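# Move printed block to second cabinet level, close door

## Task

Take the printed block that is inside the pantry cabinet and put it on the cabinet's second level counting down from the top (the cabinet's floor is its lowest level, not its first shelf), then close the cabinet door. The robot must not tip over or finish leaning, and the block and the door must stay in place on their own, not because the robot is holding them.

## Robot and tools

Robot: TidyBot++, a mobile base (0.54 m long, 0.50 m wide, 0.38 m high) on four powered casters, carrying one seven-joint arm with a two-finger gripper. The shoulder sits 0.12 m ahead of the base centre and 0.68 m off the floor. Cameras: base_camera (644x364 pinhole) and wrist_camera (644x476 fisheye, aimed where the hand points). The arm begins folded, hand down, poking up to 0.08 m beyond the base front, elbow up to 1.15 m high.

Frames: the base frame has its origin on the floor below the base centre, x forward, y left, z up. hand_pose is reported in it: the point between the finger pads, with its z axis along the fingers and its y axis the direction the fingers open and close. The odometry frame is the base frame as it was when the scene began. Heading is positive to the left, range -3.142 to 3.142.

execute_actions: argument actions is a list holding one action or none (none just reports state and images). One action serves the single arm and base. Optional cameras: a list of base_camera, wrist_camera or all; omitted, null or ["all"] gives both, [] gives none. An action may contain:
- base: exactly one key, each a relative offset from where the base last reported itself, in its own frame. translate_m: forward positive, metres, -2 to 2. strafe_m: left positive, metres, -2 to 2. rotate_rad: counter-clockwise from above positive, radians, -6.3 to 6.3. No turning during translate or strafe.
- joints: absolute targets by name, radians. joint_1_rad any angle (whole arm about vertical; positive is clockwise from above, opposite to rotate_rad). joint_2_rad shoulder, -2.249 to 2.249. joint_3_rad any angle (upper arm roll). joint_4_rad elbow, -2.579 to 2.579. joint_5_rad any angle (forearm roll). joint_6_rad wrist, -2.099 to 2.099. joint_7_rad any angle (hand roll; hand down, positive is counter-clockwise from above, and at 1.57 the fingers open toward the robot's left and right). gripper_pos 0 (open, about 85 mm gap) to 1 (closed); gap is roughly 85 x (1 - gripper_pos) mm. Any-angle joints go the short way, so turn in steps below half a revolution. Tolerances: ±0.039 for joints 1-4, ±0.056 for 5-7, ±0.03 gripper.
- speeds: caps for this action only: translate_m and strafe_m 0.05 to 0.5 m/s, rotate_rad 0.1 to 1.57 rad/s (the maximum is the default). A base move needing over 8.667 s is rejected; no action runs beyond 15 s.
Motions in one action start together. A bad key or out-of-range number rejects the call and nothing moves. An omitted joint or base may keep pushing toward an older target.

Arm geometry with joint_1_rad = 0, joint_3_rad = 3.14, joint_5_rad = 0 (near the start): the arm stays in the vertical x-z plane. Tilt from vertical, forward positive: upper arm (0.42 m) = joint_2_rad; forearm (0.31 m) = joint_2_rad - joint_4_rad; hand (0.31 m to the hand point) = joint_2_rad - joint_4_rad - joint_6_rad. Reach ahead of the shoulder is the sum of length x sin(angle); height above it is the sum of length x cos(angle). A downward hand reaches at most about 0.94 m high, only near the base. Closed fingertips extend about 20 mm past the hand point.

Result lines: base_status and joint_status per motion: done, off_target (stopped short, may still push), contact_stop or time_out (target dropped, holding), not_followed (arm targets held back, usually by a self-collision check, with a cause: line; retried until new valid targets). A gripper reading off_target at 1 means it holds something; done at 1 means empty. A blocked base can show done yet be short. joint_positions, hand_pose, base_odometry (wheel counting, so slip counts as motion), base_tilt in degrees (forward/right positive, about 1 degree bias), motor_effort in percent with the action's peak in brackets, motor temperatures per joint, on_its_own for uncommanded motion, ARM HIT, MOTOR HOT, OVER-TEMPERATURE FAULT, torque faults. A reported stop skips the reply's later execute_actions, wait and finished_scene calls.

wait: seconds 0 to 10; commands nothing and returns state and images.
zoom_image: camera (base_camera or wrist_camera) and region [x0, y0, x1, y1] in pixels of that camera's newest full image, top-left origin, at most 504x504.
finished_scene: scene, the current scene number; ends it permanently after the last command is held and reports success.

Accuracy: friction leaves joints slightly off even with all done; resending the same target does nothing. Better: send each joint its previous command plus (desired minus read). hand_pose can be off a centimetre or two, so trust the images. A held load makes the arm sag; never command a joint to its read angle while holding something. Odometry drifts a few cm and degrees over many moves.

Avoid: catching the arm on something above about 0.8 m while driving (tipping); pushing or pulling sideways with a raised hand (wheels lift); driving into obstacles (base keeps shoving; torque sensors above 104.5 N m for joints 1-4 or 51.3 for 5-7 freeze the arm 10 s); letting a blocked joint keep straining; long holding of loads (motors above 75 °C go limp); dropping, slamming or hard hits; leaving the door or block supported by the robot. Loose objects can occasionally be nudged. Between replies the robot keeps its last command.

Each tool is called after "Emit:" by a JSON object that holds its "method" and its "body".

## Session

Emit:
{"method": "execute_actions", "body": {"actions": []}}

Scene clock: 0.00 s.
Motor temperatures (°C, as the motors report them): [34 33 27 31 39 44 41]
base_odometry: x=+0.000 y=+0.000 heading=+0.000 (m, m, rad; odometry frame)
base_tilt: forward=+0.1 right=-0.7 (deg)
base_status: not commanded
joint_positions: joint_1_rad=+0.006 joint_2_rad=-0.327 joint_3_rad=+3.133 joint_4_rad=-2.518 joint_5_rad=-0.003 joint_6_rad=-0.828 joint_7_rad=+1.570 gripper_pos=+0.000
joint_status: not commanded
motor_effort: joint_1_rad=+0 joint_2_rad=-2 joint_3_rad=+0 joint_4_rad=+13 joint_5_rad=-1 joint_6_rad=+0 joint_7_rad=+0 (%)
hand_pose: x=+0.2774 y=+0.0021 z=+0.5884 quat_wxyz=(+0.000, +0.998, +0.000, +0.061) (m; base frame)
pictures: base_camera, wrist_camera
Images, in order (width x height): base_camera 644x364, wrist_camera 644x476.

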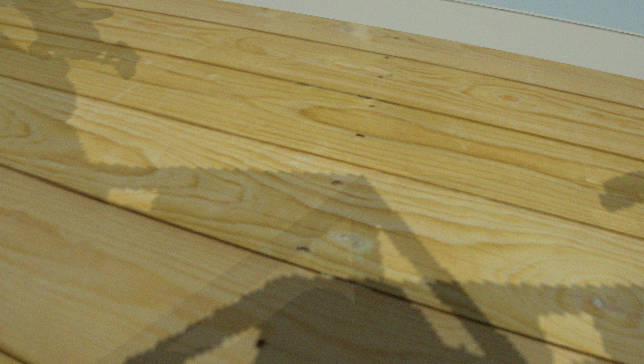

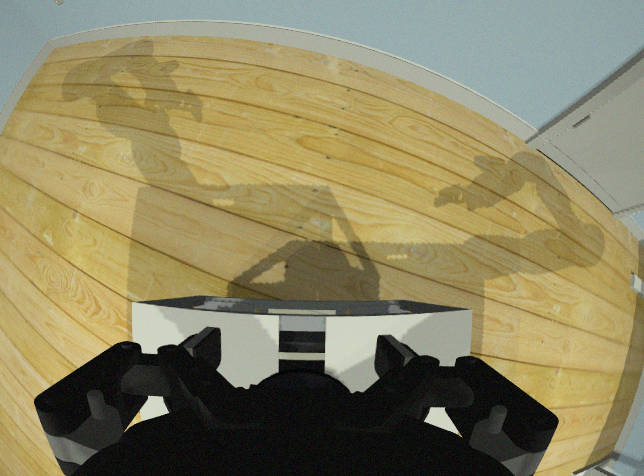

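Likely opposite the door wall again.

Emit:
{"method": "execute_actions", "body": {"actions": [{"base":{"rotate_rad":2.85},"joints":{"joint_6_rad":0.65}}]}}

Scene clock: 6.60 s.
Motor temperatures (°C, as the motors report them): [34 33 27 31 39 44 41]
base_odometry: x=+0.000 y=+0.000 heading=+2.850 (m, m, rad; odometry frame)
base_tilt: forward=+0.1 right=-0.7 (deg)
base_status: done
joint_positions: joint_1_rad=+0.006 joint_2_rad=-0.327 joint_3_rad=+3.133 joint_4_rad=-2.516 joint_5_rad=-0.003 joint_6_rad=+0.628 joint_7_rad=+1.570 gripper_pos=+0.000
joint_status: all done
motor_effort: joint_1_rad=+0(1) joint_2_rad=-8(9) joint_3_rad=+0(1) joint_4_rad=+20(20) joint_5_rad=+0(1) joint_6_rad=+8(8) joint_7_rad=+0(0) (%)
hand_pose: x=+0.5512 y=+0.0024 z=+0.9008 quat_wxyz=(-0.001, +0.704, +0.000, +0.710) (m; base frame)
pictures: base_camera, wrist_camera
Images, in order (width x height): base_camera 644x364, wrist_camera 644x476.

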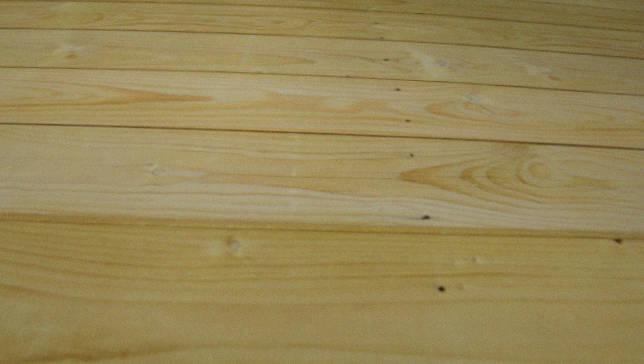

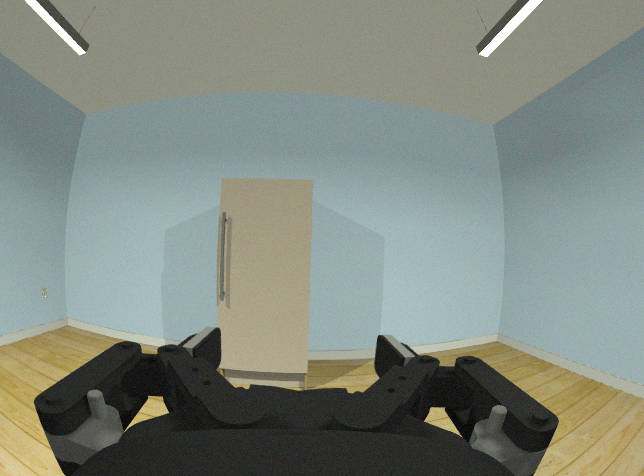

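Emit:
{"method": "execute_actions", "body": {"actions": [{"base":{"translate_m":0.95},"joints":{"joint_2_rad":0.6,"joint_4_rad":-2.07,"joint_6_rad":1.16}}], "cameras": ["wrist_camera"]}}

Emit:
{"method": "execute_actions", "body": {"actions": [{"base":{"strafe_m":0.5}}]}}

Scene clock: 13.03 s.
Motor temperatures (°C, as the motors report them): [34 33 27 31 39 44 41]
base_odometry: x=-0.910 y=+0.272 heading=+2.850 (m, m, rad; odometry frame)
base_tilt: forward=+0.2 right=-0.7 (deg)
base_status: done
joint_positions: joint_1_rad=+0.006 joint_2_rad=+0.595 joint_3_rad=+3.133 joint_4_rad=-2.080 joint_5_rad=-0.003 joint_6_rad=+1.115 joint_7_rad=+1.570 gripper_pos=+0.000
joint_status: all done
motor_effort: joint_1_rad=+0(1) joint_2_rad=-37(38) joint_3_rad=-1(1) joint_4_rad=+13(21) joint_5_rad=+0(0) joint_6_rad=+8(8) joint_7_rad=+0(0) (%)
hand_pose: x=+0.8075 y=+0.0011 z=+0.7534 quat_wxyz=(-0.002, +0.703, -0.003, +0.711) (m; base frame)
pictures: wrist_camera
Images, in order (width x height): wrist_camera 644x476.

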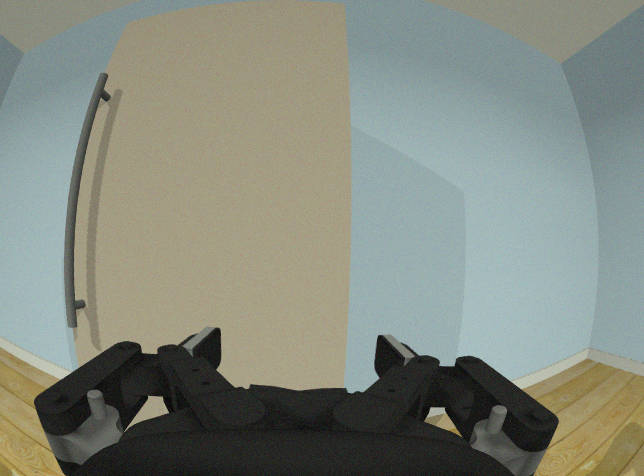

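Scene clock: 15.40 s.
Motor temperatures (°C, as the motors report them): [34 33 27 31 39 44 41]
base_odometry: x=-1.054 y=-0.207 heading=+2.850 (m, m, rad; odometry frame)
base_tilt: forward=+0.2 right=-0.7 (deg)
base_status: done
joint_positions: joint_1_rad=-0.001 joint_2_rad=+0.595 joint_3_rad=+3.133 joint_4_rad=-2.080 joint_5_rad=-0.003 joint_6_rad=+1.116 joint_7_rad=+1.570 gripper_pos=+0.000
joint_status: not commanded
motor_effort: joint_1_rad=+0(3) joint_2_rad=-37(37) joint_3_rad=+0(3) joint_4_rad=+13(14) joint_5_rad=+0(2) joint_6_rad=+9(8) joint_7_rad=-1(1) (%)
hand_pose: x=+0.8075 y=+0.0055 z=+0.7535 quat_wxyz=(-0.004, +0.703, -0.001, +0.711) (m; base frame)
pictures: base_camera, wrist_camera
Images, in order (width x height): base_camera 644x364, wrist_camera 644x476.

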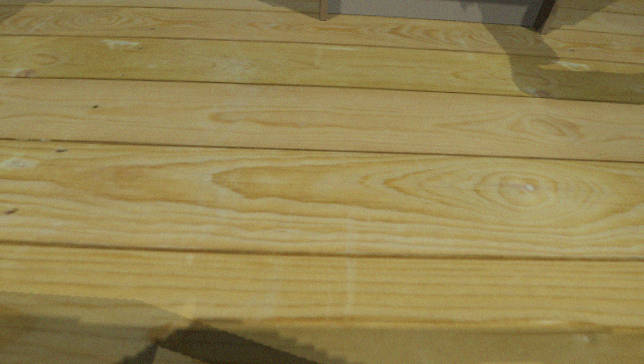

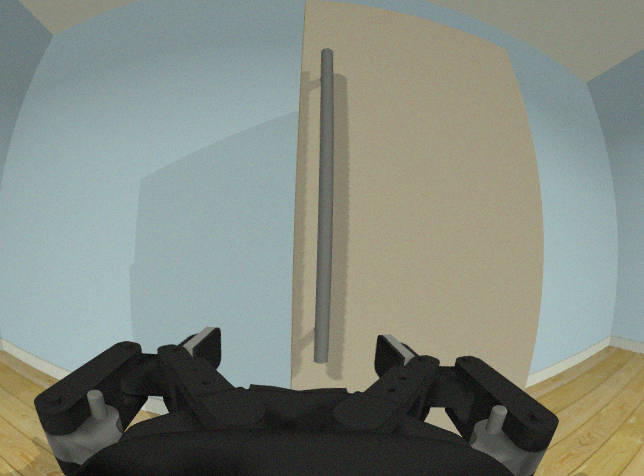

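Emit:
{"method": "execute_actions", "body": {"actions": [{"base":{"translate_m":0.24},"joints":{"joint_1_rad":0.062},"speeds":{"translate_m":0.25}}], "cameras": ["wrist_camera"]}}

Scene clock: 21.87 s.
Motor temperatures (°C, as the motors report them): [34 33 27 31 39 44 41]
base_odometry: x=-1.284 y=-0.138 heading=+2.851 (m, m, rad; odometry frame)
base_tilt: forward=+0.2 right=-0.6 (deg)
base_status: done
joint_positions: joint_1_rad=+0.056 joint_2_rad=+0.595 joint_3_rad=+3.133 joint_4_rad=-2.078 joint_5_rad=-0.003 joint_6_rad=+1.117 joint_7_rad=+1.570 gripper_pos=+0.000
joint_status: all done
motor_effort: joint_1_rad=+0(1) joint_2_rad=-37(39) joint_3_rad=-1(2) joint_4_rad=+14(15) joint_5_rad=-1(0) joint_6_rad=+9(9) joint_7_rad=+0(0) (%)
hand_pose: x=+0.8072 y=-0.0333 z=+0.7543 quat_wxyz=(+0.016, +0.702, -0.021, +0.712) (m; base frame)
pictures: wrist_camera
Images, in order (width x height): wrist_camera 644x476.

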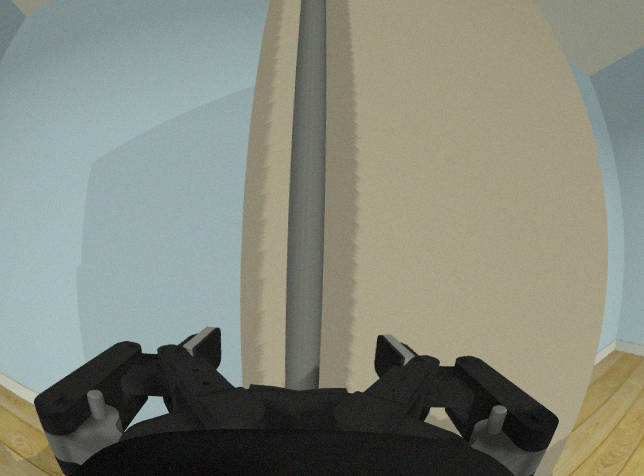

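Emit:
{"method": "execute_actions", "body": {"actions": [{"base":{"translate_m":0.035}}], "cameras": []}}

Emit:
{"method": "execute_actions", "body": {"actions": [{"joints":{"gripper_pos":1}}], "cameras": ["wrist_camera"]}}

Emit:
{"method": "execute_actions", "body": {"actions": [{"base":{"translate_m":-0.2},"joints":{"joint_1_rad":0.1},"speeds":{"translate_m":0.12}}], "cameras": ["wrist_camera"]}}

Scene clock: 28.93 s.
Motor temperatures (°C, as the motors report them): [34 33 27 31 39 44 41]
base_odometry: x=-1.317 y=-0.128 heading=+2.851 (m, m, rad; odometry frame)
base_tilt: forward=+0.2 right=-0.7 (deg)
base_status: done
joint_positions: joint_1_rad=+0.056 joint_2_rad=+0.598 joint_3_rad=+3.133 joint_4_rad=-2.075 joint_5_rad=-0.003 joint_6_rad=+1.117 joint_7_rad=+1.570 gripper_pos=+0.000
joint_status: not commanded
motor_effort: joint_1_rad=+0(2) joint_2_rad=-37(40) joint_3_rad=+0(2) joint_4_rad=+14(15) joint_5_rad=-1(0) joint_6_rad=+8(9) joint_7_rad=-1(0) (%)
hand_pose: x=+0.8082 y=-0.0334 z=+0.7538 quat_wxyz=(+0.016, +0.702, -0.021, +0.712) (m; base frame)
pictures: none
No camera images: the call's "cameras" was empty. Leave "cameras" out to get every camera's image.

Scene clock: 30.03 s.
Motor temperatures (°C, as the motors report them): [34 33 27 31 39 44 41]
base_odometry: x=-1.317 y=-0.128 heading=+2.851 (m, m, rad; odometry frame)
base_tilt: forward=+0.1 right=-0.7 (deg)
base_status: not commanded
joint_positions: joint_1_rad=+0.062 joint_2_rad=+0.598 joint_3_rad=+3.136 joint_4_rad=-2.076 joint_5_rad=-0.004 joint_6_rad=+1.118 joint_7_rad=+1.570 gripper_pos=+0.784
joint_status: gripper_pos off_target (ended at +0.784, target +1.000)
motor_effort: joint_1_rad=+2(5) joint_2_rad=-38(37) joint_3_rad=+1(5) joint_4_rad=+15(17) joint_5_rad=-2(5) joint_6_rad=+9(9) joint_7_rad=-1(1) (%)
hand_pose: x=+0.8077 y=-0.0391 z=+0.7538 quat_wxyz=(+0.019, +0.701, -0.023, +0.712) (m; base frame)
pictures: wrist_camera
Images, in order (width x height): wrist_camera 644x476.

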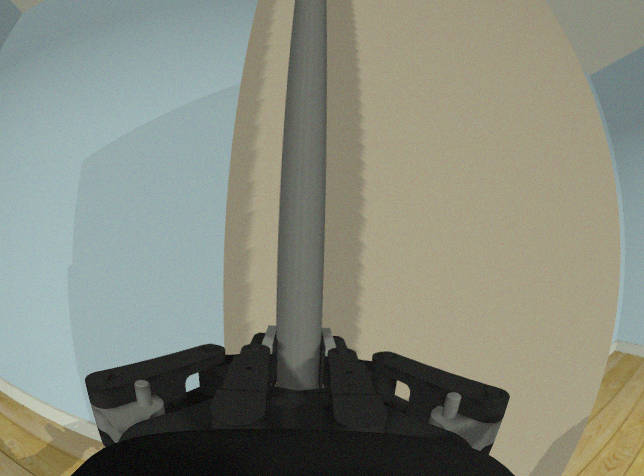

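Scene clock: 32.30 s.
Motor temperatures (°C, as the motors report them): [34 33 27 31 39 44 41]
base_odometry: x=-1.126 y=-0.185 heading=+2.851 (m, m, rad; odometry frame)
base_tilt: forward=+0.1 right=-0.6 (deg)
base_status: done
joint_positions: joint_1_rad=+0.125 joint_2_rad=+0.606 joint_3_rad=+3.149 joint_4_rad=-2.064 joint_5_rad=-0.001 joint_6_rad=+1.119 joint_7_rad=+1.570 gripper_pos=+0.787
joint_status: all done
motor_effort: joint_1_rad=-5(7) joint_2_rad=-41(42) joint_3_rad=-4(7) joint_4_rad=+12(17) joint_5_rad=+1(6) joint_6_rad=+10(11) joint_7_rad=-1(2) (%)
hand_pose: x=+0.8071 y=-0.0894 z=+0.7539 quat_wxyz=(+0.048, +0.698, -0.045, +0.713) (m; base frame)
pictures: wrist_camera
Images, in order (width x height): wrist_camera 644x476.

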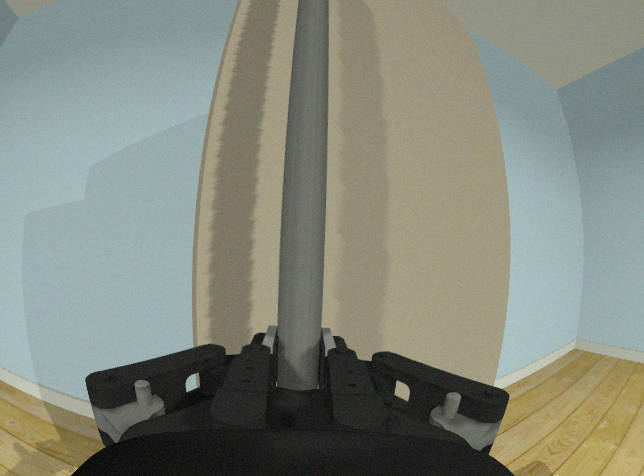

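Emit:
{"method": "execute_actions", "body": {"actions": [{"base":{"translate_m":-0.15},"joints":{"joint_1_rad":0.24},"speeds":{"translate_m":0.15}}], "cameras": []}}

Emit:
{"method": "execute_actions", "body": {"actions": [{"base":{"strafe_m":-0.1},"speeds":{"strafe_m":0.15}}], "cameras": ["wrist_camera"]}}

Scene clock: 39.90 s.
Motor temperatures (°C, as the motors report them): [34 33 27 31 39 44 41]
base_odometry: x=-0.982 y=-0.229 heading=+2.851 (m, m, rad; odometry frame)
base_tilt: forward=+0.2 right=-0.7 (deg)
base_status: done
joint_positions: joint_1_rad=+0.288 joint_2_rad=+0.624 joint_3_rad=+3.175 joint_4_rad=-2.036 joint_5_rad=-0.021 joint_6_rad=+1.120 joint_7_rad=+1.570 gripper_pos=+0.794
joint_status: joint_1_rad off_target (ended at +0.288, target +0.240)
motor_effort: joint_1_rad=-9(12) joint_2_rad=-44(46) joint_3_rad=-8(11) joint_4_rad=+7(15) joint_5_rad=+6(7) joint_6_rad=+11(12) joint_7_rad=-1(1) (%)
hand_pose: x=+0.7862 y=-0.2208 z=+0.7541 quat_wxyz=(+0.122, +0.687, -0.112, +0.707) (m; base frame)
pictures: none
No camera images: the call's "cameras" was empty. Leave "cameras" out to get every camera's image.

Scene clock: 41.20 s.
Motor temperatures (°C, as the motors report them): [34 33 27 31 39 44 41]
base_odometry: x=-0.954 y=-0.133 heading=+2.851 (m, m, rad; odometry frame)
base_tilt: forward=+0.1 right=-0.7 (deg)
base_status: done
joint_positions: joint_1_rad=+0.207 joint_2_rad=+0.584 joint_3_rad=+3.111 joint_4_rad=-2.104 joint_5_rad=+0.011 joint_6_rad=+1.127 joint_7_rad=+1.570 gripper_pos=+0.794
joint_status: not commanded
on_its_own: joint_1_rad moved -0.081 to your old target +0.240
motor_effort: joint_1_rad=+7(8) joint_2_rad=-33(44) joint_3_rad=+4(6) joint_4_rad=+20(22) joint_5_rad=-5(7) joint_6_rad=+7(11) joint_7_rad=-2(2) (%)
hand_pose: x=+0.7892 y=-0.1193 z=+0.7535 quat_wxyz=(+0.056, +0.701, -0.065, +0.708) (m; base frame)
pictures: wrist_camera
Images, in order (width x height): wrist_camera 644x476.

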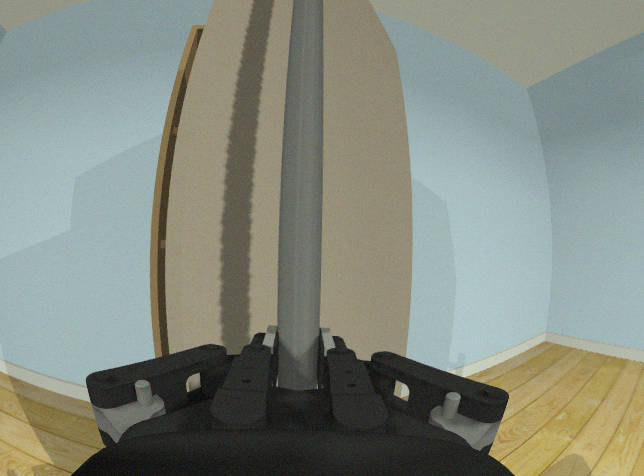

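Emit:
{"method": "execute_actions", "body": {"actions": [{"base":{"translate_m":-0.07},"speeds":{"translate_m":0.15}}], "cameras": []}}

Emit:
{"method": "execute_actions", "body": {"actions": [{"joints":{"gripper_pos":0.55,"joint_1_rad":0.27}}], "cameras": []}}

Emit:
{"method": "execute_actions", "body": {"actions": [{"base":{"translate_m":-0.12}}], "cameras": []}}

Emit:
{"method": "execute_actions", "body": {"actions": [{"base":{"strafe_m":0.2},"joints":{"gripper_pos":1}}]}}

Scene clock: 50.73 s.
Motor temperatures (°C, as the motors report them): [34 33 27 31 39 44 41]
base_odometry: x=-0.887 y=-0.153 heading=+2.851 (m, m, rad; odometry frame)
base_tilt: forward=+0.2 right=-0.7 (deg)
base_status: done
joint_positions: joint_1_rad=+0.274 joint_2_rad=+0.631 joint_3_rad=+3.166 joint_4_rad=-2.029 joint_5_rad=-0.011 joint_6_rad=+1.127 joint_7_rad=+1.570 gripper_pos=+0.797
joint_status: not commanded
motor_effort: joint_1_rad=-7(12) joint_2_rad=-46(49) joint_3_rad=-7(9) joint_4_rad=+6(19) joint_5_rad=+5(5) joint_6_rad=+12(13) joint_7_rad=-1(2) (%)
hand_pose: x=+0.7936 y=-0.2050 z=+0.7542 quat_wxyz=(+0.112, +0.686, -0.102, +0.712) (m; base frame)
pictures: none
No camera images: the call's "cameras" was empty. Leave "cameras" out to get every camera's image.

Scene clock: 51.57 s.
Motor temperatures (°C, as the motors report them): [34 33 27 31 39 44 41]
base_odometry: x=-0.886 y=-0.153 heading=+2.851 (m, m, rad; odometry frame)
base_tilt: forward=+0.1 right=-0.7 (deg)
base_status: not commanded
joint_positions: joint_1_rad=+0.276 joint_2_rad=+0.605 joint_3_rad=+3.149 joint_4_rad=-2.064 joint_5_rad=-0.011 joint_6_rad=+1.127 joint_7_rad=+1.570 gripper_pos=+0.550
joint_status: all done
motor_effort: joint_1_rad=+0(6) joint_2_rad=-38(46) joint_3_rad=+0(6) joint_4_rad=+13(14) joint_5_rad=-1(5) joint_6_rad=+8(12) joint_7_rad=+0(0) (%)
hand_pose: x=+0.7847 y=-0.1947 z=+0.7572 quat_wxyz=(+0.104, +0.689, -0.102, +0.710) (m; base frame)
pictures: none
No camera images: the call's "cameras" was empty. Leave "cameras" out to get every camera's image.

Scene clock: 52.90 s.
Motor temperatures (°C, as the motors report them): [34 33 27 31 39 44 41]
base_odometry: x=-0.771 y=-0.187 heading=+2.851 (m, m, rad; odometry frame)
base_tilt: forward=+0.1 right=-0.7 (deg)
base_status: done
joint_positions: joint_1_rad=+0.276 joint_2_rad=+0.603 joint_3_rad=+3.149 joint_4_rad=-2.066 joint_5_rad=-0.011 joint_6_rad=+1.127 joint_7_rad=+1.570 gripper_pos=+0.550
joint_status: not commanded
motor_effort: joint_1_rad=+0(2) joint_2_rad=-38(40) joint_3_rad=+0(1) joint_4_rad=+14(16) joint_5_rad=-1(0) joint_6_rad=+8(9) joint_7_rad=+0(0) (%)
hand_pose: x=+0.7842 y=-0.1944 z=+0.7577 quat_wxyz=(+0.104, +0.689, -0.102, +0.710) (m; base frame)
pictures: none
No camera images: the call's "cameras" was empty. Leave "cameras" out to get every camera's image.

Scene clock: 54.53 s.
Motor temperatures (°C, as the motors report them): [34 33 27 31 39 44 41]
base_odometry: x=-0.829 y=-0.379 heading=+2.851 (m, m, rad; odometry frame)
base_tilt: forward=+0.1 right=-0.7 (deg)
base_status: done
joint_positions: joint_1_rad=+0.267 joint_2_rad=+0.603 joint_3_rad=+3.142 joint_4_rad=-2.066 joint_5_rad=-0.011 joint_6_rad=+1.127 joint_7_rad=+1.570 gripper_pos=+0.999
joint_status: all done
motor_effort: joint_1_rad=+0(4) joint_2_rad=-37(39) joint_3_rad=-1(3) joint_4_rad=+13(14) joint_5_rad=+0(1) joint_6_rad=+8(9) joint_7_rad=+0(0) (%)
hand_pose: x=+0.7869 y=-0.1848 z=+0.7577 quat_wxyz=(+0.097, +0.690, -0.098, +0.711) (m; base frame)
pictures: base_camera, wrist_camera
Images, in order (width x height): base_camera 644x364, wrist_camera 644x476.

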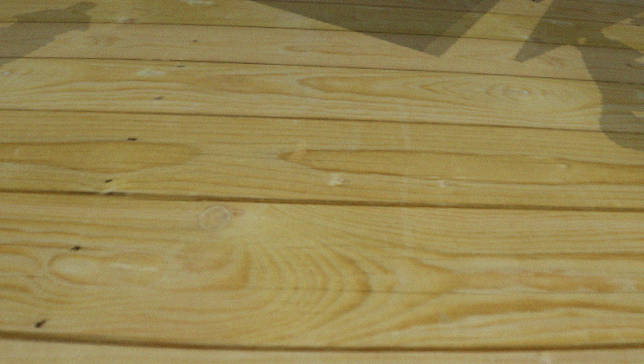

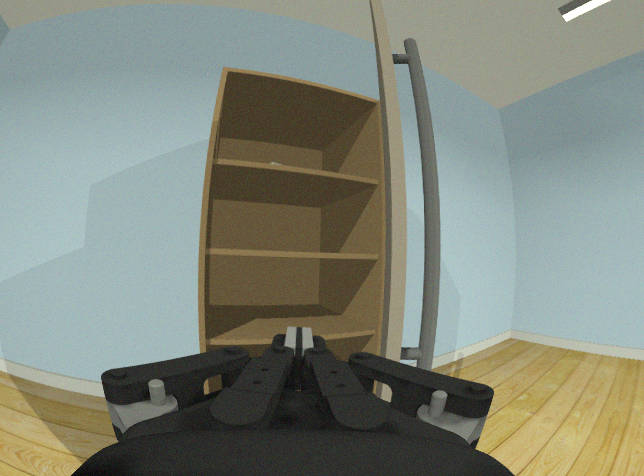

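Emit:
{"method": "execute_actions", "body": {"actions": [{"base":{"translate_m":0.45}}], "cameras": []}}

Emit:
{"method": "execute_actions", "body": {"actions": [{"base":{"strafe_m":-0.34},"joints":{"joint_1_rad":0.65},"speeds":{"strafe_m":0.1}}]}}

Scene clock: 64.90 s.
Motor temperatures (°C, as the motors report them): [34 33 27 31 39 44 41]
base_odometry: x=-1.260 y=-0.250 heading=+2.852 (m, m, rad; odometry frame)
base_tilt: forward=+0.2 right=-0.7 (deg)
base_status: done
joint_positions: joint_1_rad=+0.267 joint_2_rad=+0.603 joint_3_rad=+3.142 joint_4_rad=-2.066 joint_5_rad=-0.011 joint_6_rad=+1.127 joint_7_rad=+1.570 gripper_pos=+0.999
joint_status: not commanded
motor_effort: joint_1_rad=+0(1) joint_2_rad=-38(40) joint_3_rad=-1(1) joint_4_rad=+14(14) joint_5_rad=-1(0) joint_6_rad=+9(8) joint_7_rad=+0(0) (%)
hand_pose: x=+0.7869 y=-0.1848 z=+0.7577 quat_wxyz=(+0.097, +0.690, -0.099, +0.711) (m; base frame)
pictures: none
No camera images: the call's "cameras" was empty. Leave "cameras" out to get every camera's image.

Scene clock: 68.87 s.
Motor temperatures (°C, as the motors report them): [34 33 27 31 39 44 41]
base_odometry: x=-1.163 y=+0.076 heading=+2.852 (m, m, rad; odometry frame)
base_tilt: forward=+0.1 right=-0.6 (deg)
base_status: done
joint_positions: joint_1_rad=+0.643 joint_2_rad=+0.603 joint_3_rad=+3.126 joint_4_rad=-2.067 joint_5_rad=+0.008 joint_6_rad=+1.127 joint_7_rad=+1.570 gripper_pos=+0.999
joint_status: all done
motor_effort: joint_1_rad=+1(14) joint_2_rad=-37(39) joint_3_rad=-1(12) joint_4_rad=+13(17) joint_5_rad=+0(14) joint_6_rad=+8(9) joint_7_rad=+0(1) (%)
hand_pose: x=+0.6805 y=-0.4051 z=+0.7575 quat_wxyz=(+0.217, +0.663, -0.216, +0.683) (m; base frame)
pictures: base_camera, wrist_camera
Images, in order (width x height): base_camera 644x364, wrist_camera 644x476.

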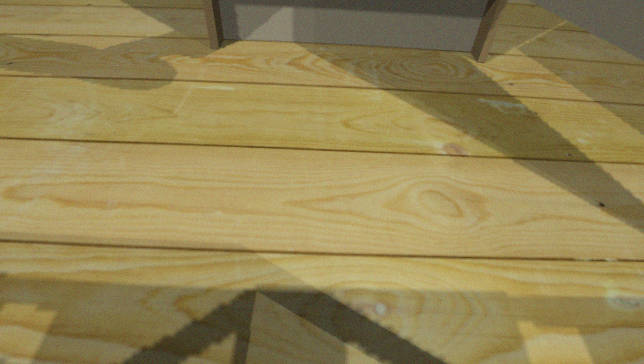

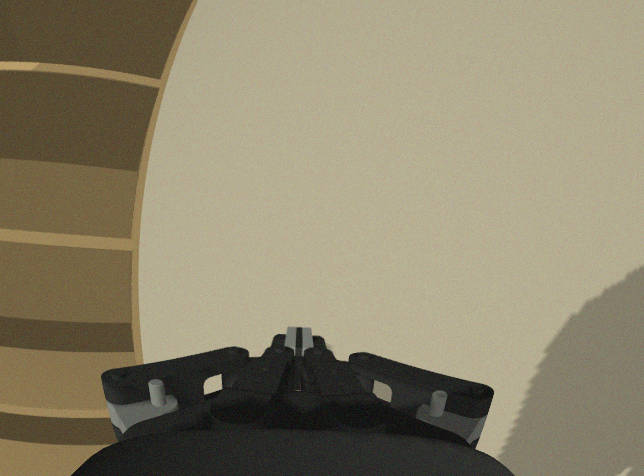

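Emit:
{"method": "execute_actions", "body": {"actions": [{"joints":{"joint_1_rad":-0.015,"joint_2_rad":0.19,"joint_3_rad":3.15,"joint_4_rad":-0.79,"joint_6_rad":-1.04,"gripper_pos":0}}], "cameras": ["wrist_camera"]}}

Scene clock: 75.20 s.
Motor temperatures (°C, as the motors report them): [34 33 27 31 39 44 41]
base_odometry: x=-1.163 y=+0.076 heading=+2.852 (m, m, rad; odometry frame)
base_tilt: forward=+0.1 right=-0.7 (deg)
base_status: not commanded
joint_positions: joint_1_rad=-0.001 joint_2_rad=+0.189 joint_3_rad=+3.131 joint_4_rad=-0.798 joint_5_rad=+0.008 joint_6_rad=-0.997 joint_7_rad=+1.570 gripper_pos=+0.000
joint_status: all done
motor_effort: joint_1_rad=-1(5) joint_2_rad=-29(42) joint_3_rad=-1(3) joint_4_rad=+20(23) joint_5_rad=-1(5) joint_6_rad=+8(10) joint_7_rad=+0(0) (%)
hand_pose: x=+0.7452 y=+0.0053 z=+1.1435 quat_wxyz=(+0.000, +0.837, +0.004, +0.547) (m; base frame)
pictures: wrist_camera
Images, in order (width x height): wrist_camera 644x476.

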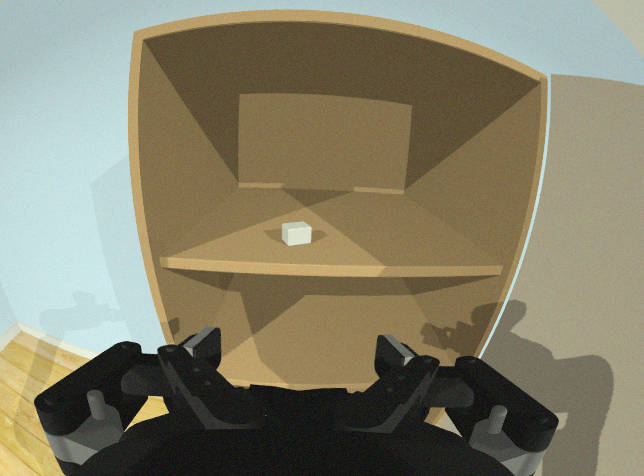

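Emit:
{"method": "execute_actions", "body": {"actions": [{"base":{"translate_m":0.27},"joints":{"joint_4_rad":-0.84}}], "cameras": ["wrist_camera"]}}

Scene clock: 81.17 s.
Motor temperatures (°C, as the motors report them): [34 33 27 31 39 44 41]
base_odometry: x=-1.422 y=+0.153 heading=+2.851 (m, m, rad; odometry frame)
base_tilt: forward=+0.2 right=-0.7 (deg)
base_status: done
joint_positions: joint_1_rad=-0.001 joint_2_rad=+0.197 joint_3_rad=+3.132 joint_4_rad=-0.831 joint_5_rad=+0.008 joint_6_rad=-0.998 joint_7_rad=+1.570 gripper_pos=+0.000
joint_status: all done
motor_effort: joint_1_rad=+0(0) joint_2_rad=-29(33) joint_3_rad=-1(1) joint_4_rad=+20(21) joint_5_rad=-1(0) joint_6_rad=+8(8) joint_7_rad=+0(0) (%)
hand_pose: x=+0.7498 y=+0.0051 z=+1.1201 quat_wxyz=(+0.000, +0.848, +0.004, +0.529) (m; base frame)
pictures: wrist_camera
Images, in order (width x height): wrist_camera 644x476.

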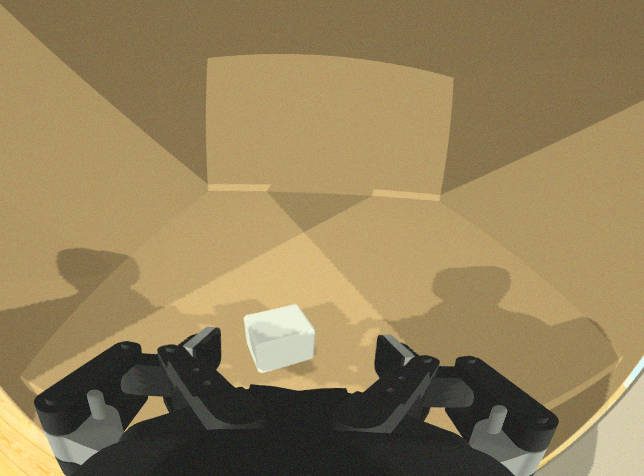

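Emit:
{"method": "execute_actions", "body": {"actions": [{"base":{"translate_m":0.035},"joints":{"joint_4_rad":-0.905,"joint_1_rad":-0.04}}], "cameras": ["wrist_camera"]}}

Scene clock: 85.33 s.
Motor temperatures (°C, as the motors report them): [34 33 27 31 39 44 41]
base_odometry: x=-1.455 y=+0.163 heading=+2.851 (m, m, rad; odometry frame)
base_tilt: forward=+0.2 right=-0.7 (deg)
base_status: done
joint_positions: joint_1_rad=-0.025 joint_2_rad=+0.189 joint_3_rad=+3.133 joint_4_rad=-0.891 joint_5_rad=+0.008 joint_6_rad=-0.997 joint_7_rad=+1.570 gripper_pos=+0.000
joint_status: all done
motor_effort: joint_1_rad=+0(0) joint_2_rad=-27(32) joint_3_rad=-1(1) joint_4_rad=+18(21) joint_5_rad=-1(3) joint_6_rad=+5(8) joint_7_rad=+0(2) (%)
hand_pose: x=+0.7472 y=+0.0194 z=+1.0921 quat_wxyz=(-0.005, +0.862, +0.014, +0.507) (m; base frame)
pictures: wrist_camera
Images, in order (width x height): wrist_camera 644x476.

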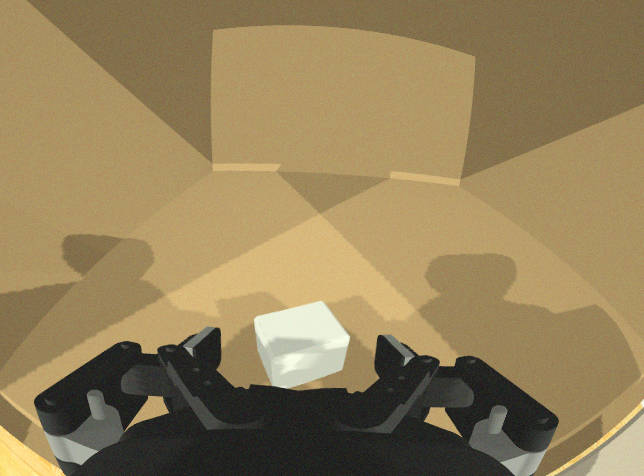

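Emit:
{"method": "execute_actions", "body": {"actions": [{"base":{"translate_m":0.018},"joints":{"joint_4_rad":-0.875}}], "cameras": []}}

Emit:
{"method": "execute_actions", "body": {"actions": [{"joints":{"gripper_pos":1}}], "cameras": ["wrist_camera"]}}

Scene clock: 93.80 s.
Motor temperatures (°C, as the motors report them): [34 33 27 31 39 44 41]
base_odometry: x=-1.473 y=+0.168 heading=+2.851 (m, m, rad; odometry frame)
base_tilt: forward=+0.1 right=-0.7 (deg)
base_status: done
joint_positions: joint_1_rad=-0.025 joint_2_rad=+0.195 joint_3_rad=+3.133 joint_4_rad=-0.881 joint_5_rad=+0.008 joint_6_rad=-0.998 joint_7_rad=+1.570 gripper_pos=+0.000
joint_status: all done
motor_effort: joint_1_rad=-1(1) joint_2_rad=-29(32) joint_3_rad=+0(0) joint_4_rad=+20(22) joint_5_rad=-1(1) joint_6_rad=+7(8) joint_7_rad=+0(0) (%)
hand_pose: x=+0.7496 y=+0.0194 z=+1.0940 quat_wxyz=(-0.005, +0.861, +0.013, +0.509) (m; base frame)
pictures: none
No camera images: the call's "cameras" was empty. Leave "cameras" out to get every camera's image.

Scene clock: 94.90 s.
Motor temperatures (°C, as the motors report them): [34 33 27 31 39 44 41]
base_odometry: x=-1.473 y=+0.168 heading=+2.851 (m, m, rad; odometry frame)
base_tilt: forward=+0.1 right=-0.7 (deg)
base_status: not commanded
joint_positions: joint_1_rad=-0.025 joint_2_rad=+0.191 joint_3_rad=+3.134 joint_4_rad=-0.878 joint_5_rad=+0.008 joint_6_rad=-0.998 joint_7_rad=+1.570 gripper_pos=+0.533
joint_status: gripper_pos off_target (ended at +0.533, target +1.000)
motor_effort: joint_1_rad=+0(0) joint_2_rad=-29(29) joint_3_rad=-1(1) joint_4_rad=+20(21) joint_5_rad=-1(2) joint_6_rad=+8(8) joint_7_rad=+0(1) (%)
hand_pose: x=+0.7480 y=+0.0190 z=+1.0978 quat_wxyz=(-0.005, +0.859, +0.013, +0.512) (m; base frame)
pictures: wrist_camera
Images, in order (width x height): wrist_camera 644x476.

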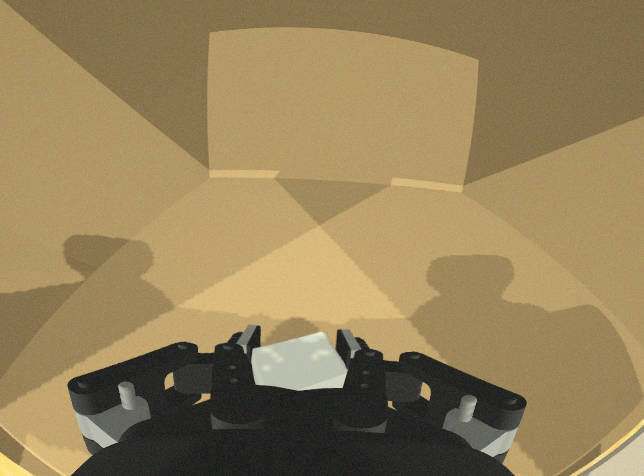

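Emit:
{"method": "execute_actions", "body": {"actions": [{"base":{"translate_m":-0.26},"joints":{"joint_4_rad":-0.8}}], "cameras": []}}

Emit:
{"method": "execute_actions", "body": {"actions": [{"joints":{"joint_4_rad":-1.63,"joint_6_rad":-0.22}}], "cameras": ["wrist_camera"]}}

Scene clock: 99.87 s.
Motor temperatures (°C, as the motors report them): [34 33 27 31 39 44 41]
base_odometry: x=-1.223 y=+0.094 heading=+2.850 (m, m, rad; odometry frame)
base_tilt: forward=+0.1 right=-0.7 (deg)
base_status: done
joint_positions: joint_1_rad=-0.026 joint_2_rad=+0.186 joint_3_rad=+3.135 joint_4_rad=-0.810 joint_5_rad=+0.008 joint_6_rad=-0.999 joint_7_rad=+1.570 gripper_pos=+0.533
joint_status: all done
motor_effort: joint_1_rad=+0(2) joint_2_rad=-29(34) joint_3_rad=+0(2) joint_4_rad=+20(22) joint_5_rad=+0(0) joint_6_rad=+8(9) joint_7_rad=+0(0) (%)
hand_pose: x=+0.7442 y=+0.0192 z=+1.1380 quat_wxyz=(-0.006, +0.840, +0.013, +0.542) (m; base frame)
pictures: none
No camera images: the call's "cameras" was empty. Leave "cameras" out to get every camera's image.

Scene clock: 101.97 s.
Motor temperatures (°C, as the motors report them): [34 33 27 31 39 44 41]
base_odometry: x=-1.223 y=+0.094 heading=+2.850 (m, m, rad; odometry frame)
base_tilt: forward=+0.1 right=-0.7 (deg)
base_status: not commanded
joint_positions: joint_1_rad=-0.026 joint_2_rad=+0.189 joint_3_rad=+3.135 joint_4_rad=-1.619 joint_5_rad=+0.008 joint_6_rad=-0.266 joint_7_rad=+1.570 gripper_pos=+0.533
joint_status: all done
motor_effort: joint_1_rad=+0(0) joint_2_rad=-30(33) joint_3_rad=+0(0) joint_4_rad=+22(25) joint_5_rad=-1(0) joint_6_rad=+8(8) joint_7_rad=-1(0) (%)
hand_pose: x=+0.7759 y=+0.0221 z=+0.8709 quat_wxyz=(-0.006, +0.861, +0.016, +0.509) (m; base frame)
pictures: wrist_camera
Images, in order (width x height): wrist_camera 644x476.

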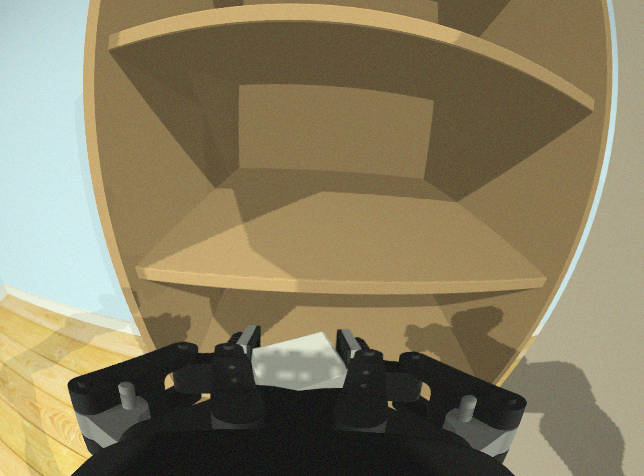

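Emit:
{"method": "execute_actions", "body": {"actions": [{"base":{"translate_m":0.28},"joints":{"joint_2_rad":0.225}}], "cameras": []}}

Emit:
{"method": "execute_actions", "body": {"actions": [{"joints":{"joint_2_rad":0.28}}], "cameras": ["wrist_camera"]}}

Scene clock: 107.27 s.
Motor temperatures (°C, as the motors report them): [34 33 27 31 39 44 41]
base_odometry: x=-1.492 y=+0.174 heading=+2.850 (m, m, rad; odometry frame)
base_tilt: forward=+0.2 right=-0.7 (deg)
base_status: done
joint_positions: joint_1_rad=-0.027 joint_2_rad=+0.225 joint_3_rad=+3.136 joint_4_rad=-1.622 joint_5_rad=+0.008 joint_6_rad=-0.263 joint_7_rad=+1.570 gripper_pos=+0.533
joint_status: all done
motor_effort: joint_1_rad=+0(1) joint_2_rad=-32(35) joint_3_rad=+0(1) joint_4_rad=+22(24) joint_5_rad=+0(1) joint_6_rad=+7(8) joint_7_rad=+0(0) (%)
hand_pose: x=+0.7820 y=+0.0222 z=+0.8465 quat_wxyz=(-0.006, +0.870, +0.016, +0.493) (m; base frame)
pictures: none
No camera images: the call's "cameras" was empty. Leave "cameras" out to get every camera's image.

Scene clock: 108.03 s.
Motor temperatures (°C, as the motors report them): [34 33 27 31 39 44 41]
base_odometry: x=-1.492 y=+0.174 heading=+2.850 (m, m, rad; odometry frame)
base_tilt: forward=+0.1 right=-0.7 (deg)
base_status: not commanded
joint_positions: joint_1_rad=-0.027 joint_2_rad=+0.245 joint_3_rad=+3.136 joint_4_rad=-1.618 joint_5_rad=+0.008 joint_6_rad=-0.252 joint_7_rad=+1.570 gripper_pos=+0.533
joint_status: all done
motor_effort: joint_1_rad=-1(0) joint_2_rad=-28(33) joint_3_rad=-1(1) joint_4_rad=+19(23) joint_5_rad=-1(1) joint_6_rad=+6(7) joint_7_rad=-1(1) (%)
hand_pose: x=+0.7880 y=+0.0224 z=+0.8384 quat_wxyz=(-0.006, +0.871, +0.016, +0.491) (m; base frame)
pictures: wrist_camera
Images, in order (width x height): wrist_camera 644x476.

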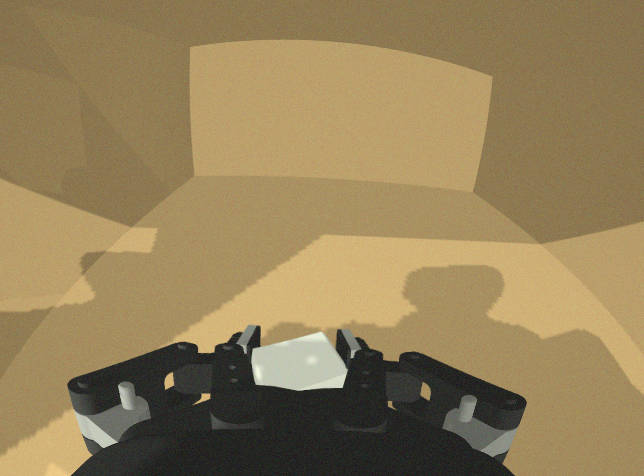

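Emit:
{"method": "execute_actions", "body": {"actions": [{"joints":{"gripper_pos":0,"joint_2_rad":0.25}}], "cameras": []}}

Emit:
{"method": "execute_actions", "body": {"actions": [{"base":{"translate_m":-0.76},"joints":{"joint_2_rad":0.2}}], "cameras": ["wrist_camera"]}}

Emit:
{"method": "execute_actions", "body": {"actions": [{"base":{"strafe_m":-0.75},"joints":{"joint_1_rad":0.01,"joint_4_rad":-2.3,"joint_6_rad":0.8,"gripper_pos":1}}], "cameras": ["wrist_camera"]}}

Scene clock: 113.03 s.
Motor temperatures (°C, as the motors report them): [34 33 27 31 39 44 41]
base_odometry: x=-1.492 y=+0.174 heading=+2.850 (m, m, rad; odometry frame)
base_tilt: forward=+0.2 right=-0.7 (deg)
base_status: not commanded
joint_positions: joint_1_rad=-0.027 joint_2_rad=+0.244 joint_3_rad=+3.136 joint_4_rad=-1.620 joint_5_rad=+0.008 joint_6_rad=-0.252 joint_7_rad=+1.570 gripper_pos=+0.000
joint_status: all done
motor_effort: joint_1_rad=-1(0) joint_2_rad=-32(33) joint_3_rad=+0(0) joint_4_rad=+21(22) joint_5_rad=-1(1) joint_6_rad=+7(7) joint_7_rad=+0(0) (%)
hand_pose: x=+0.7873 y=+0.0224 z=+0.8376 quat_wxyz=(-0.006, +0.871, +0.016, +0.490) (m; base frame)
pictures: none
No camera images: the call's "cameras" was empty. Leave "cameras" out to get every camera's image.

Scene clock: 116.00 s.
Motor temperatures (°C, as the motors report them): [34 33 27 31 39 44 41]
base_odometry: x=-0.764 y=-0.044 heading=+2.850 (m, m, rad; odometry frame)
base_tilt: forward=+0.1 right=-0.7 (deg)
base_status: done
joint_positions: joint_1_rad=-0.029 joint_2_rad=+0.204 joint_3_rad=+3.138 joint_4_rad=-1.622 joint_5_rad=+0.008 joint_6_rad=-0.252 joint_7_rad=+1.570 gripper_pos=+0.000
joint_status: all done
motor_effort: joint_1_rad=+0(3) joint_2_rad=-31(37) joint_3_rad=+0(2) joint_4_rad=+22(23) joint_5_rad=+0(1) joint_6_rad=+7(8) joint_7_rad=+0(0) (%)
hand_pose: x=+0.7803 y=+0.0224 z=+0.8634 quat_wxyz=(-0.006, +0.862, +0.016, +0.507) (m; base frame)
pictures: wrist_camera
Images, in order (width x height): wrist_camera 644x476.

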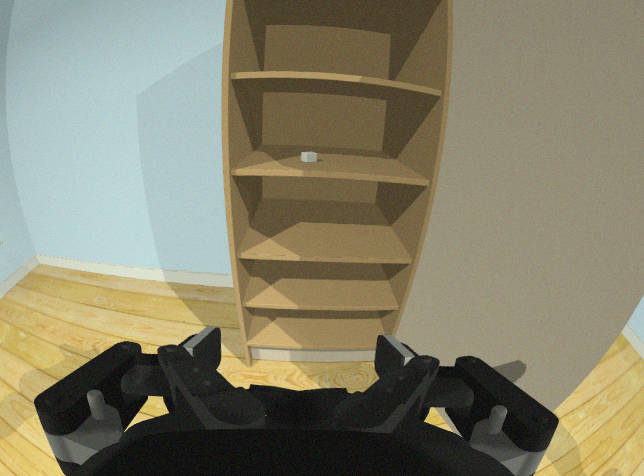

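Scene clock: 118.87 s.
Motor temperatures (°C, as the motors report them): [34 33 27 31 39 44 41]
base_odometry: x=-0.548 y=+0.674 heading=+2.850 (m, m, rad; odometry frame)
base_tilt: forward=+0.1 right=-0.7 (deg)
base_status: done
joint_positions: joint_1_rad=+0.001 joint_2_rad=+0.204 joint_3_rad=+3.139 joint_4_rad=-2.287 joint_5_rad=+0.008 joint_6_rad=+0.757 joint_7_rad=+1.570 gripper_pos=+0.999
joint_status: all done
motor_effort: joint_1_rad=+0(3) joint_2_rad=-25(31) joint_3_rad=+0(2) joint_4_rad=+17(23) joint_5_rad=-1(0) joint_6_rad=+8(8) joint_7_rad=+0(0) (%)
hand_pose: x=+0.7019 y=+0.0037 z=+0.7931 quat_wxyz=(-0.001, +0.762, +0.004, +0.647) (m; base frame)
pictures: wrist_camera
Images, in order (width x height): wrist_camera 644x476.

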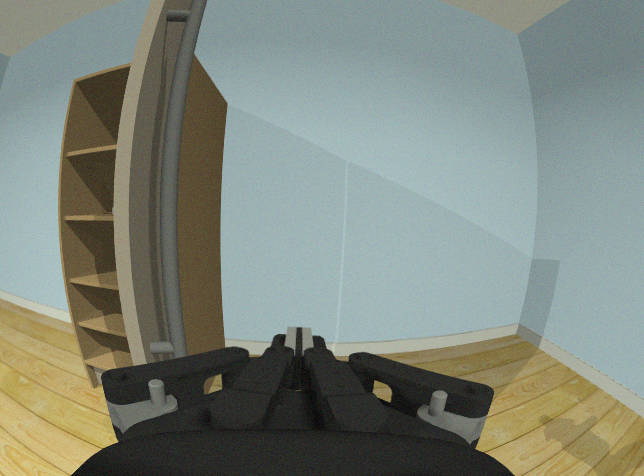

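Emit:
{"method": "execute_actions", "body": {"actions": [{"joints":{"joint_2_rad":1.4,"joint_4_rad":-1.11,"joint_6_rad":0.96}}], "cameras": []}}

Emit:
{"method": "execute_actions", "body": {"actions": [{"base":{"strafe_m":0.8},"speeds":{"strafe_m":0.14}}], "cameras": ["wrist_camera"]}}

Emit:
{"method": "execute_actions", "body": {"actions": [{"base":{"translate_m":0.25},"speeds":{"translate_m":0.08}}]}}

Scene clock: 125.10 s.
Motor temperatures (°C, as the motors report them): [34 33 27 31 39 44 41]
base_odometry: x=-0.548 y=+0.674 heading=+2.850 (m, m, rad; odometry frame)
base_tilt: forward=+0.2 right=-0.7 (deg)
base_status: not commanded
joint_positions: joint_1_rad=+0.001 joint_2_rad=+1.397 joint_3_rad=+3.139 joint_4_rad=-1.127 joint_5_rad=+0.008 joint_6_rad=+0.914 joint_7_rad=+1.570 gripper_pos=+0.999
joint_status: all done
motor_effort: joint_1_rad=-1(0) joint_2_rad=-57(59) joint_3_rad=-1(0) joint_4_rad=+15(17) joint_5_rad=-1(1) joint_6_rad=+8(8) joint_7_rad=+0(0) (%)
hand_pose: x=+1.0267 y=+0.0032 z=+0.4866 quat_wxyz=(-0.002, +0.721, +0.003, +0.693) (m; base frame)
pictures: none
No camera images: the call's "cameras" was empty. Leave "cameras" out to get every camera's image.

Scene clock: 131.47 s.
Motor temperatures (°C, as the motors report them): [34 33 27 31 39 44 41]
base_odometry: x=-0.777 y=-0.092 heading=+2.851 (m, m, rad; odometry frame)
base_tilt: forward=+0.2 right=-0.7 (deg)
base_status: done
joint_positions: joint_1_rad=+0.010 joint_2_rad=+1.397 joint_3_rad=+3.146 joint_4_rad=-1.124 joint_5_rad=+0.007 joint_6_rad=+0.915 joint_7_rad=+1.570 gripper_pos=+0.999
joint_status: not commanded
motor_effort: joint_1_rad=-1(8) joint_2_rad=-57(59) joint_3_rad=-1(6) joint_4_rad=+15(19) joint_5_rad=-1(2) joint_6_rad=+8(9) joint_7_rad=-1(1) (%)
hand_pose: x=+1.0272 y=-0.0080 z=+0.4877 quat_wxyz=(+0.005, +0.719, +0.001, +0.694) (m; base frame)
pictures: wrist_camera
Images, in order (width x height): wrist_camera 644x476.

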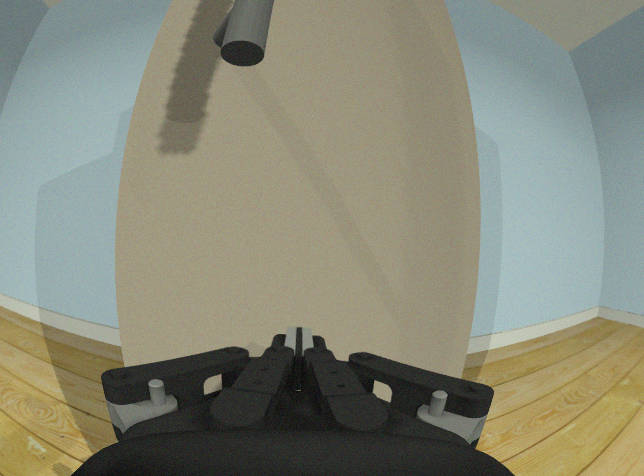

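Scene clock: 135.13 s.
Motor temperatures (°C, as the motors report them): [34 34 27 31 39 44 41]
base_odometry: x=-1.017 y=-0.021 heading=+2.851 (m, m, rad; odometry frame)
base_tilt: forward=+0.2 right=-0.7 (deg)
base_status: done
joint_positions: joint_1_rad=+0.013 joint_2_rad=+1.398 joint_3_rad=+3.146 joint_4_rad=-1.121 joint_5_rad=+0.006 joint_6_rad=+0.916 joint_7_rad=+1.570 gripper_pos=+0.999
joint_status: not commanded
motor_effort: joint_1_rad=+0(5) joint_2_rad=-56(60) joint_3_rad=+0(3) joint_4_rad=+15(22) joint_5_rad=+0(3) joint_6_rad=+8(8) joint_7_rad=+0(0) (%)
hand_pose: x=+1.0278 y=-0.0110 z=+0.4887 quat_wxyz=(+0.006, +0.719, -0.001, +0.695) (m; base frame)
pictures: base_camera, wrist_camera
Images, in order (width x height): base_camera 644x364, wrist_camera 644x476.

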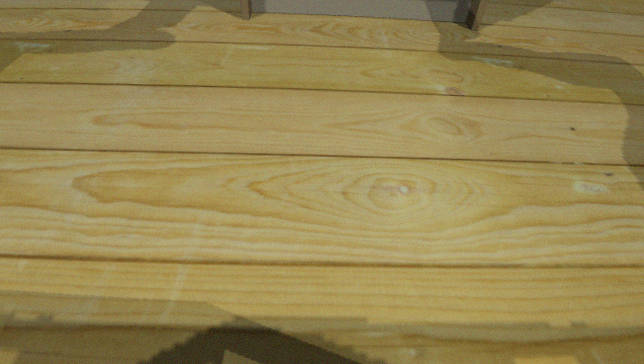

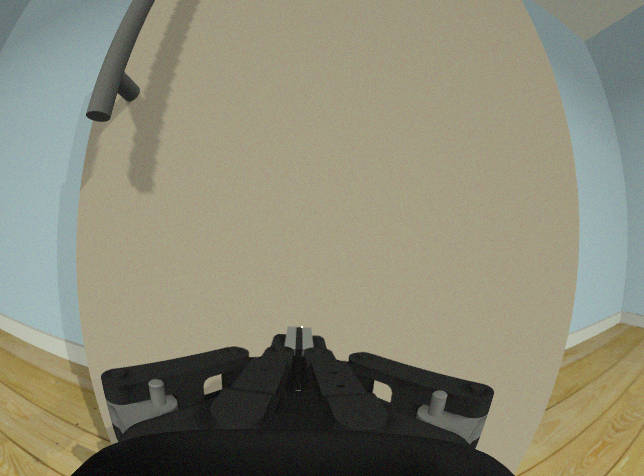

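Emit:
{"method": "execute_actions", "body": {"actions": [{"base":{"translate_m":0.07},"speeds":{"translate_m":0.06}}], "cameras": ["wrist_camera"]}}

Scene clock: 141.00 s.
Motor temperatures (°C, as the motors report them): [34 34 27 31 39 44 41]
base_odometry: x=-1.083 y=-0.001 heading=+2.851 (m, m, rad; odometry frame)
base_tilt: forward=+0.1 right=-0.7 (deg)
base_status: done
joint_positions: joint_1_rad=+0.014 joint_2_rad=+1.398 joint_3_rad=+3.146 joint_4_rad=-1.178 joint_5_rad=+0.006 joint_6_rad=+0.985 joint_7_rad=+1.570 gripper_pos=+0.999
joint_status: not commanded
motor_effort: joint_1_rad=-2(2) joint_2_rad=-56(59) joint_3_rad=-1(2) joint_4_rad=+28(33) joint_5_rad=+0(0) joint_6_rad=+1(9) joint_7_rad=+0(0) (%)
hand_pose: x=+1.0132 y=-0.0109 z=+0.4825 quat_wxyz=(+0.006, +0.714, -0.001, +0.700) (m; base frame)
pictures: wrist_camera
Images, in order (width x height): wrist_camera 644x476.

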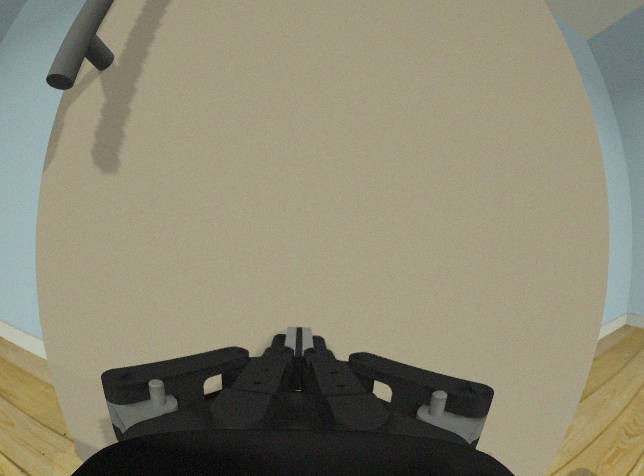

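Emit:
{"method": "execute_actions", "body": {"actions": [{"base":{"translate_m":-0.06}}], "cameras": []}}

Emit:
{"method": "finished_scene", "body": {"scene": 2}}

Scene clock: 147.03 s.
Motor temperatures (°C, as the motors report them): [34 34 27 31 39 44 41]
base_odometry: x=-1.026 y=-0.018 heading=+2.851 (m, m, rad; odometry frame)
base_tilt: forward=+0.2 right=-0.7 (deg)
base_status: done
joint_positions: joint_1_rad=+0.014 joint_2_rad=+1.397 joint_3_rad=+3.146 joint_4_rad=-1.108 joint_5_rad=+0.006 joint_6_rad=+0.985 joint_7_rad=+1.570 gripper_pos=+0.999
joint_status: not commanded
motor_effort: joint_1_rad=+0(2) joint_2_rad=-57(60) joint_3_rad=+0(2) joint_4_rad=+16(26) joint_5_rad=-1(0) joint_6_rad=+8(9) joint_7_rad=+0(0) (%)
hand_pose: x=+1.0310 y=-0.0110 z=+0.5173 quat_wxyz=(+0.006, +0.689, -0.001, +0.725) (m; base frame)
pictures: none
No camera images: the call's "cameras" was empty. Leave "cameras" out to get every camera's image.

The scene is finished: the task was done.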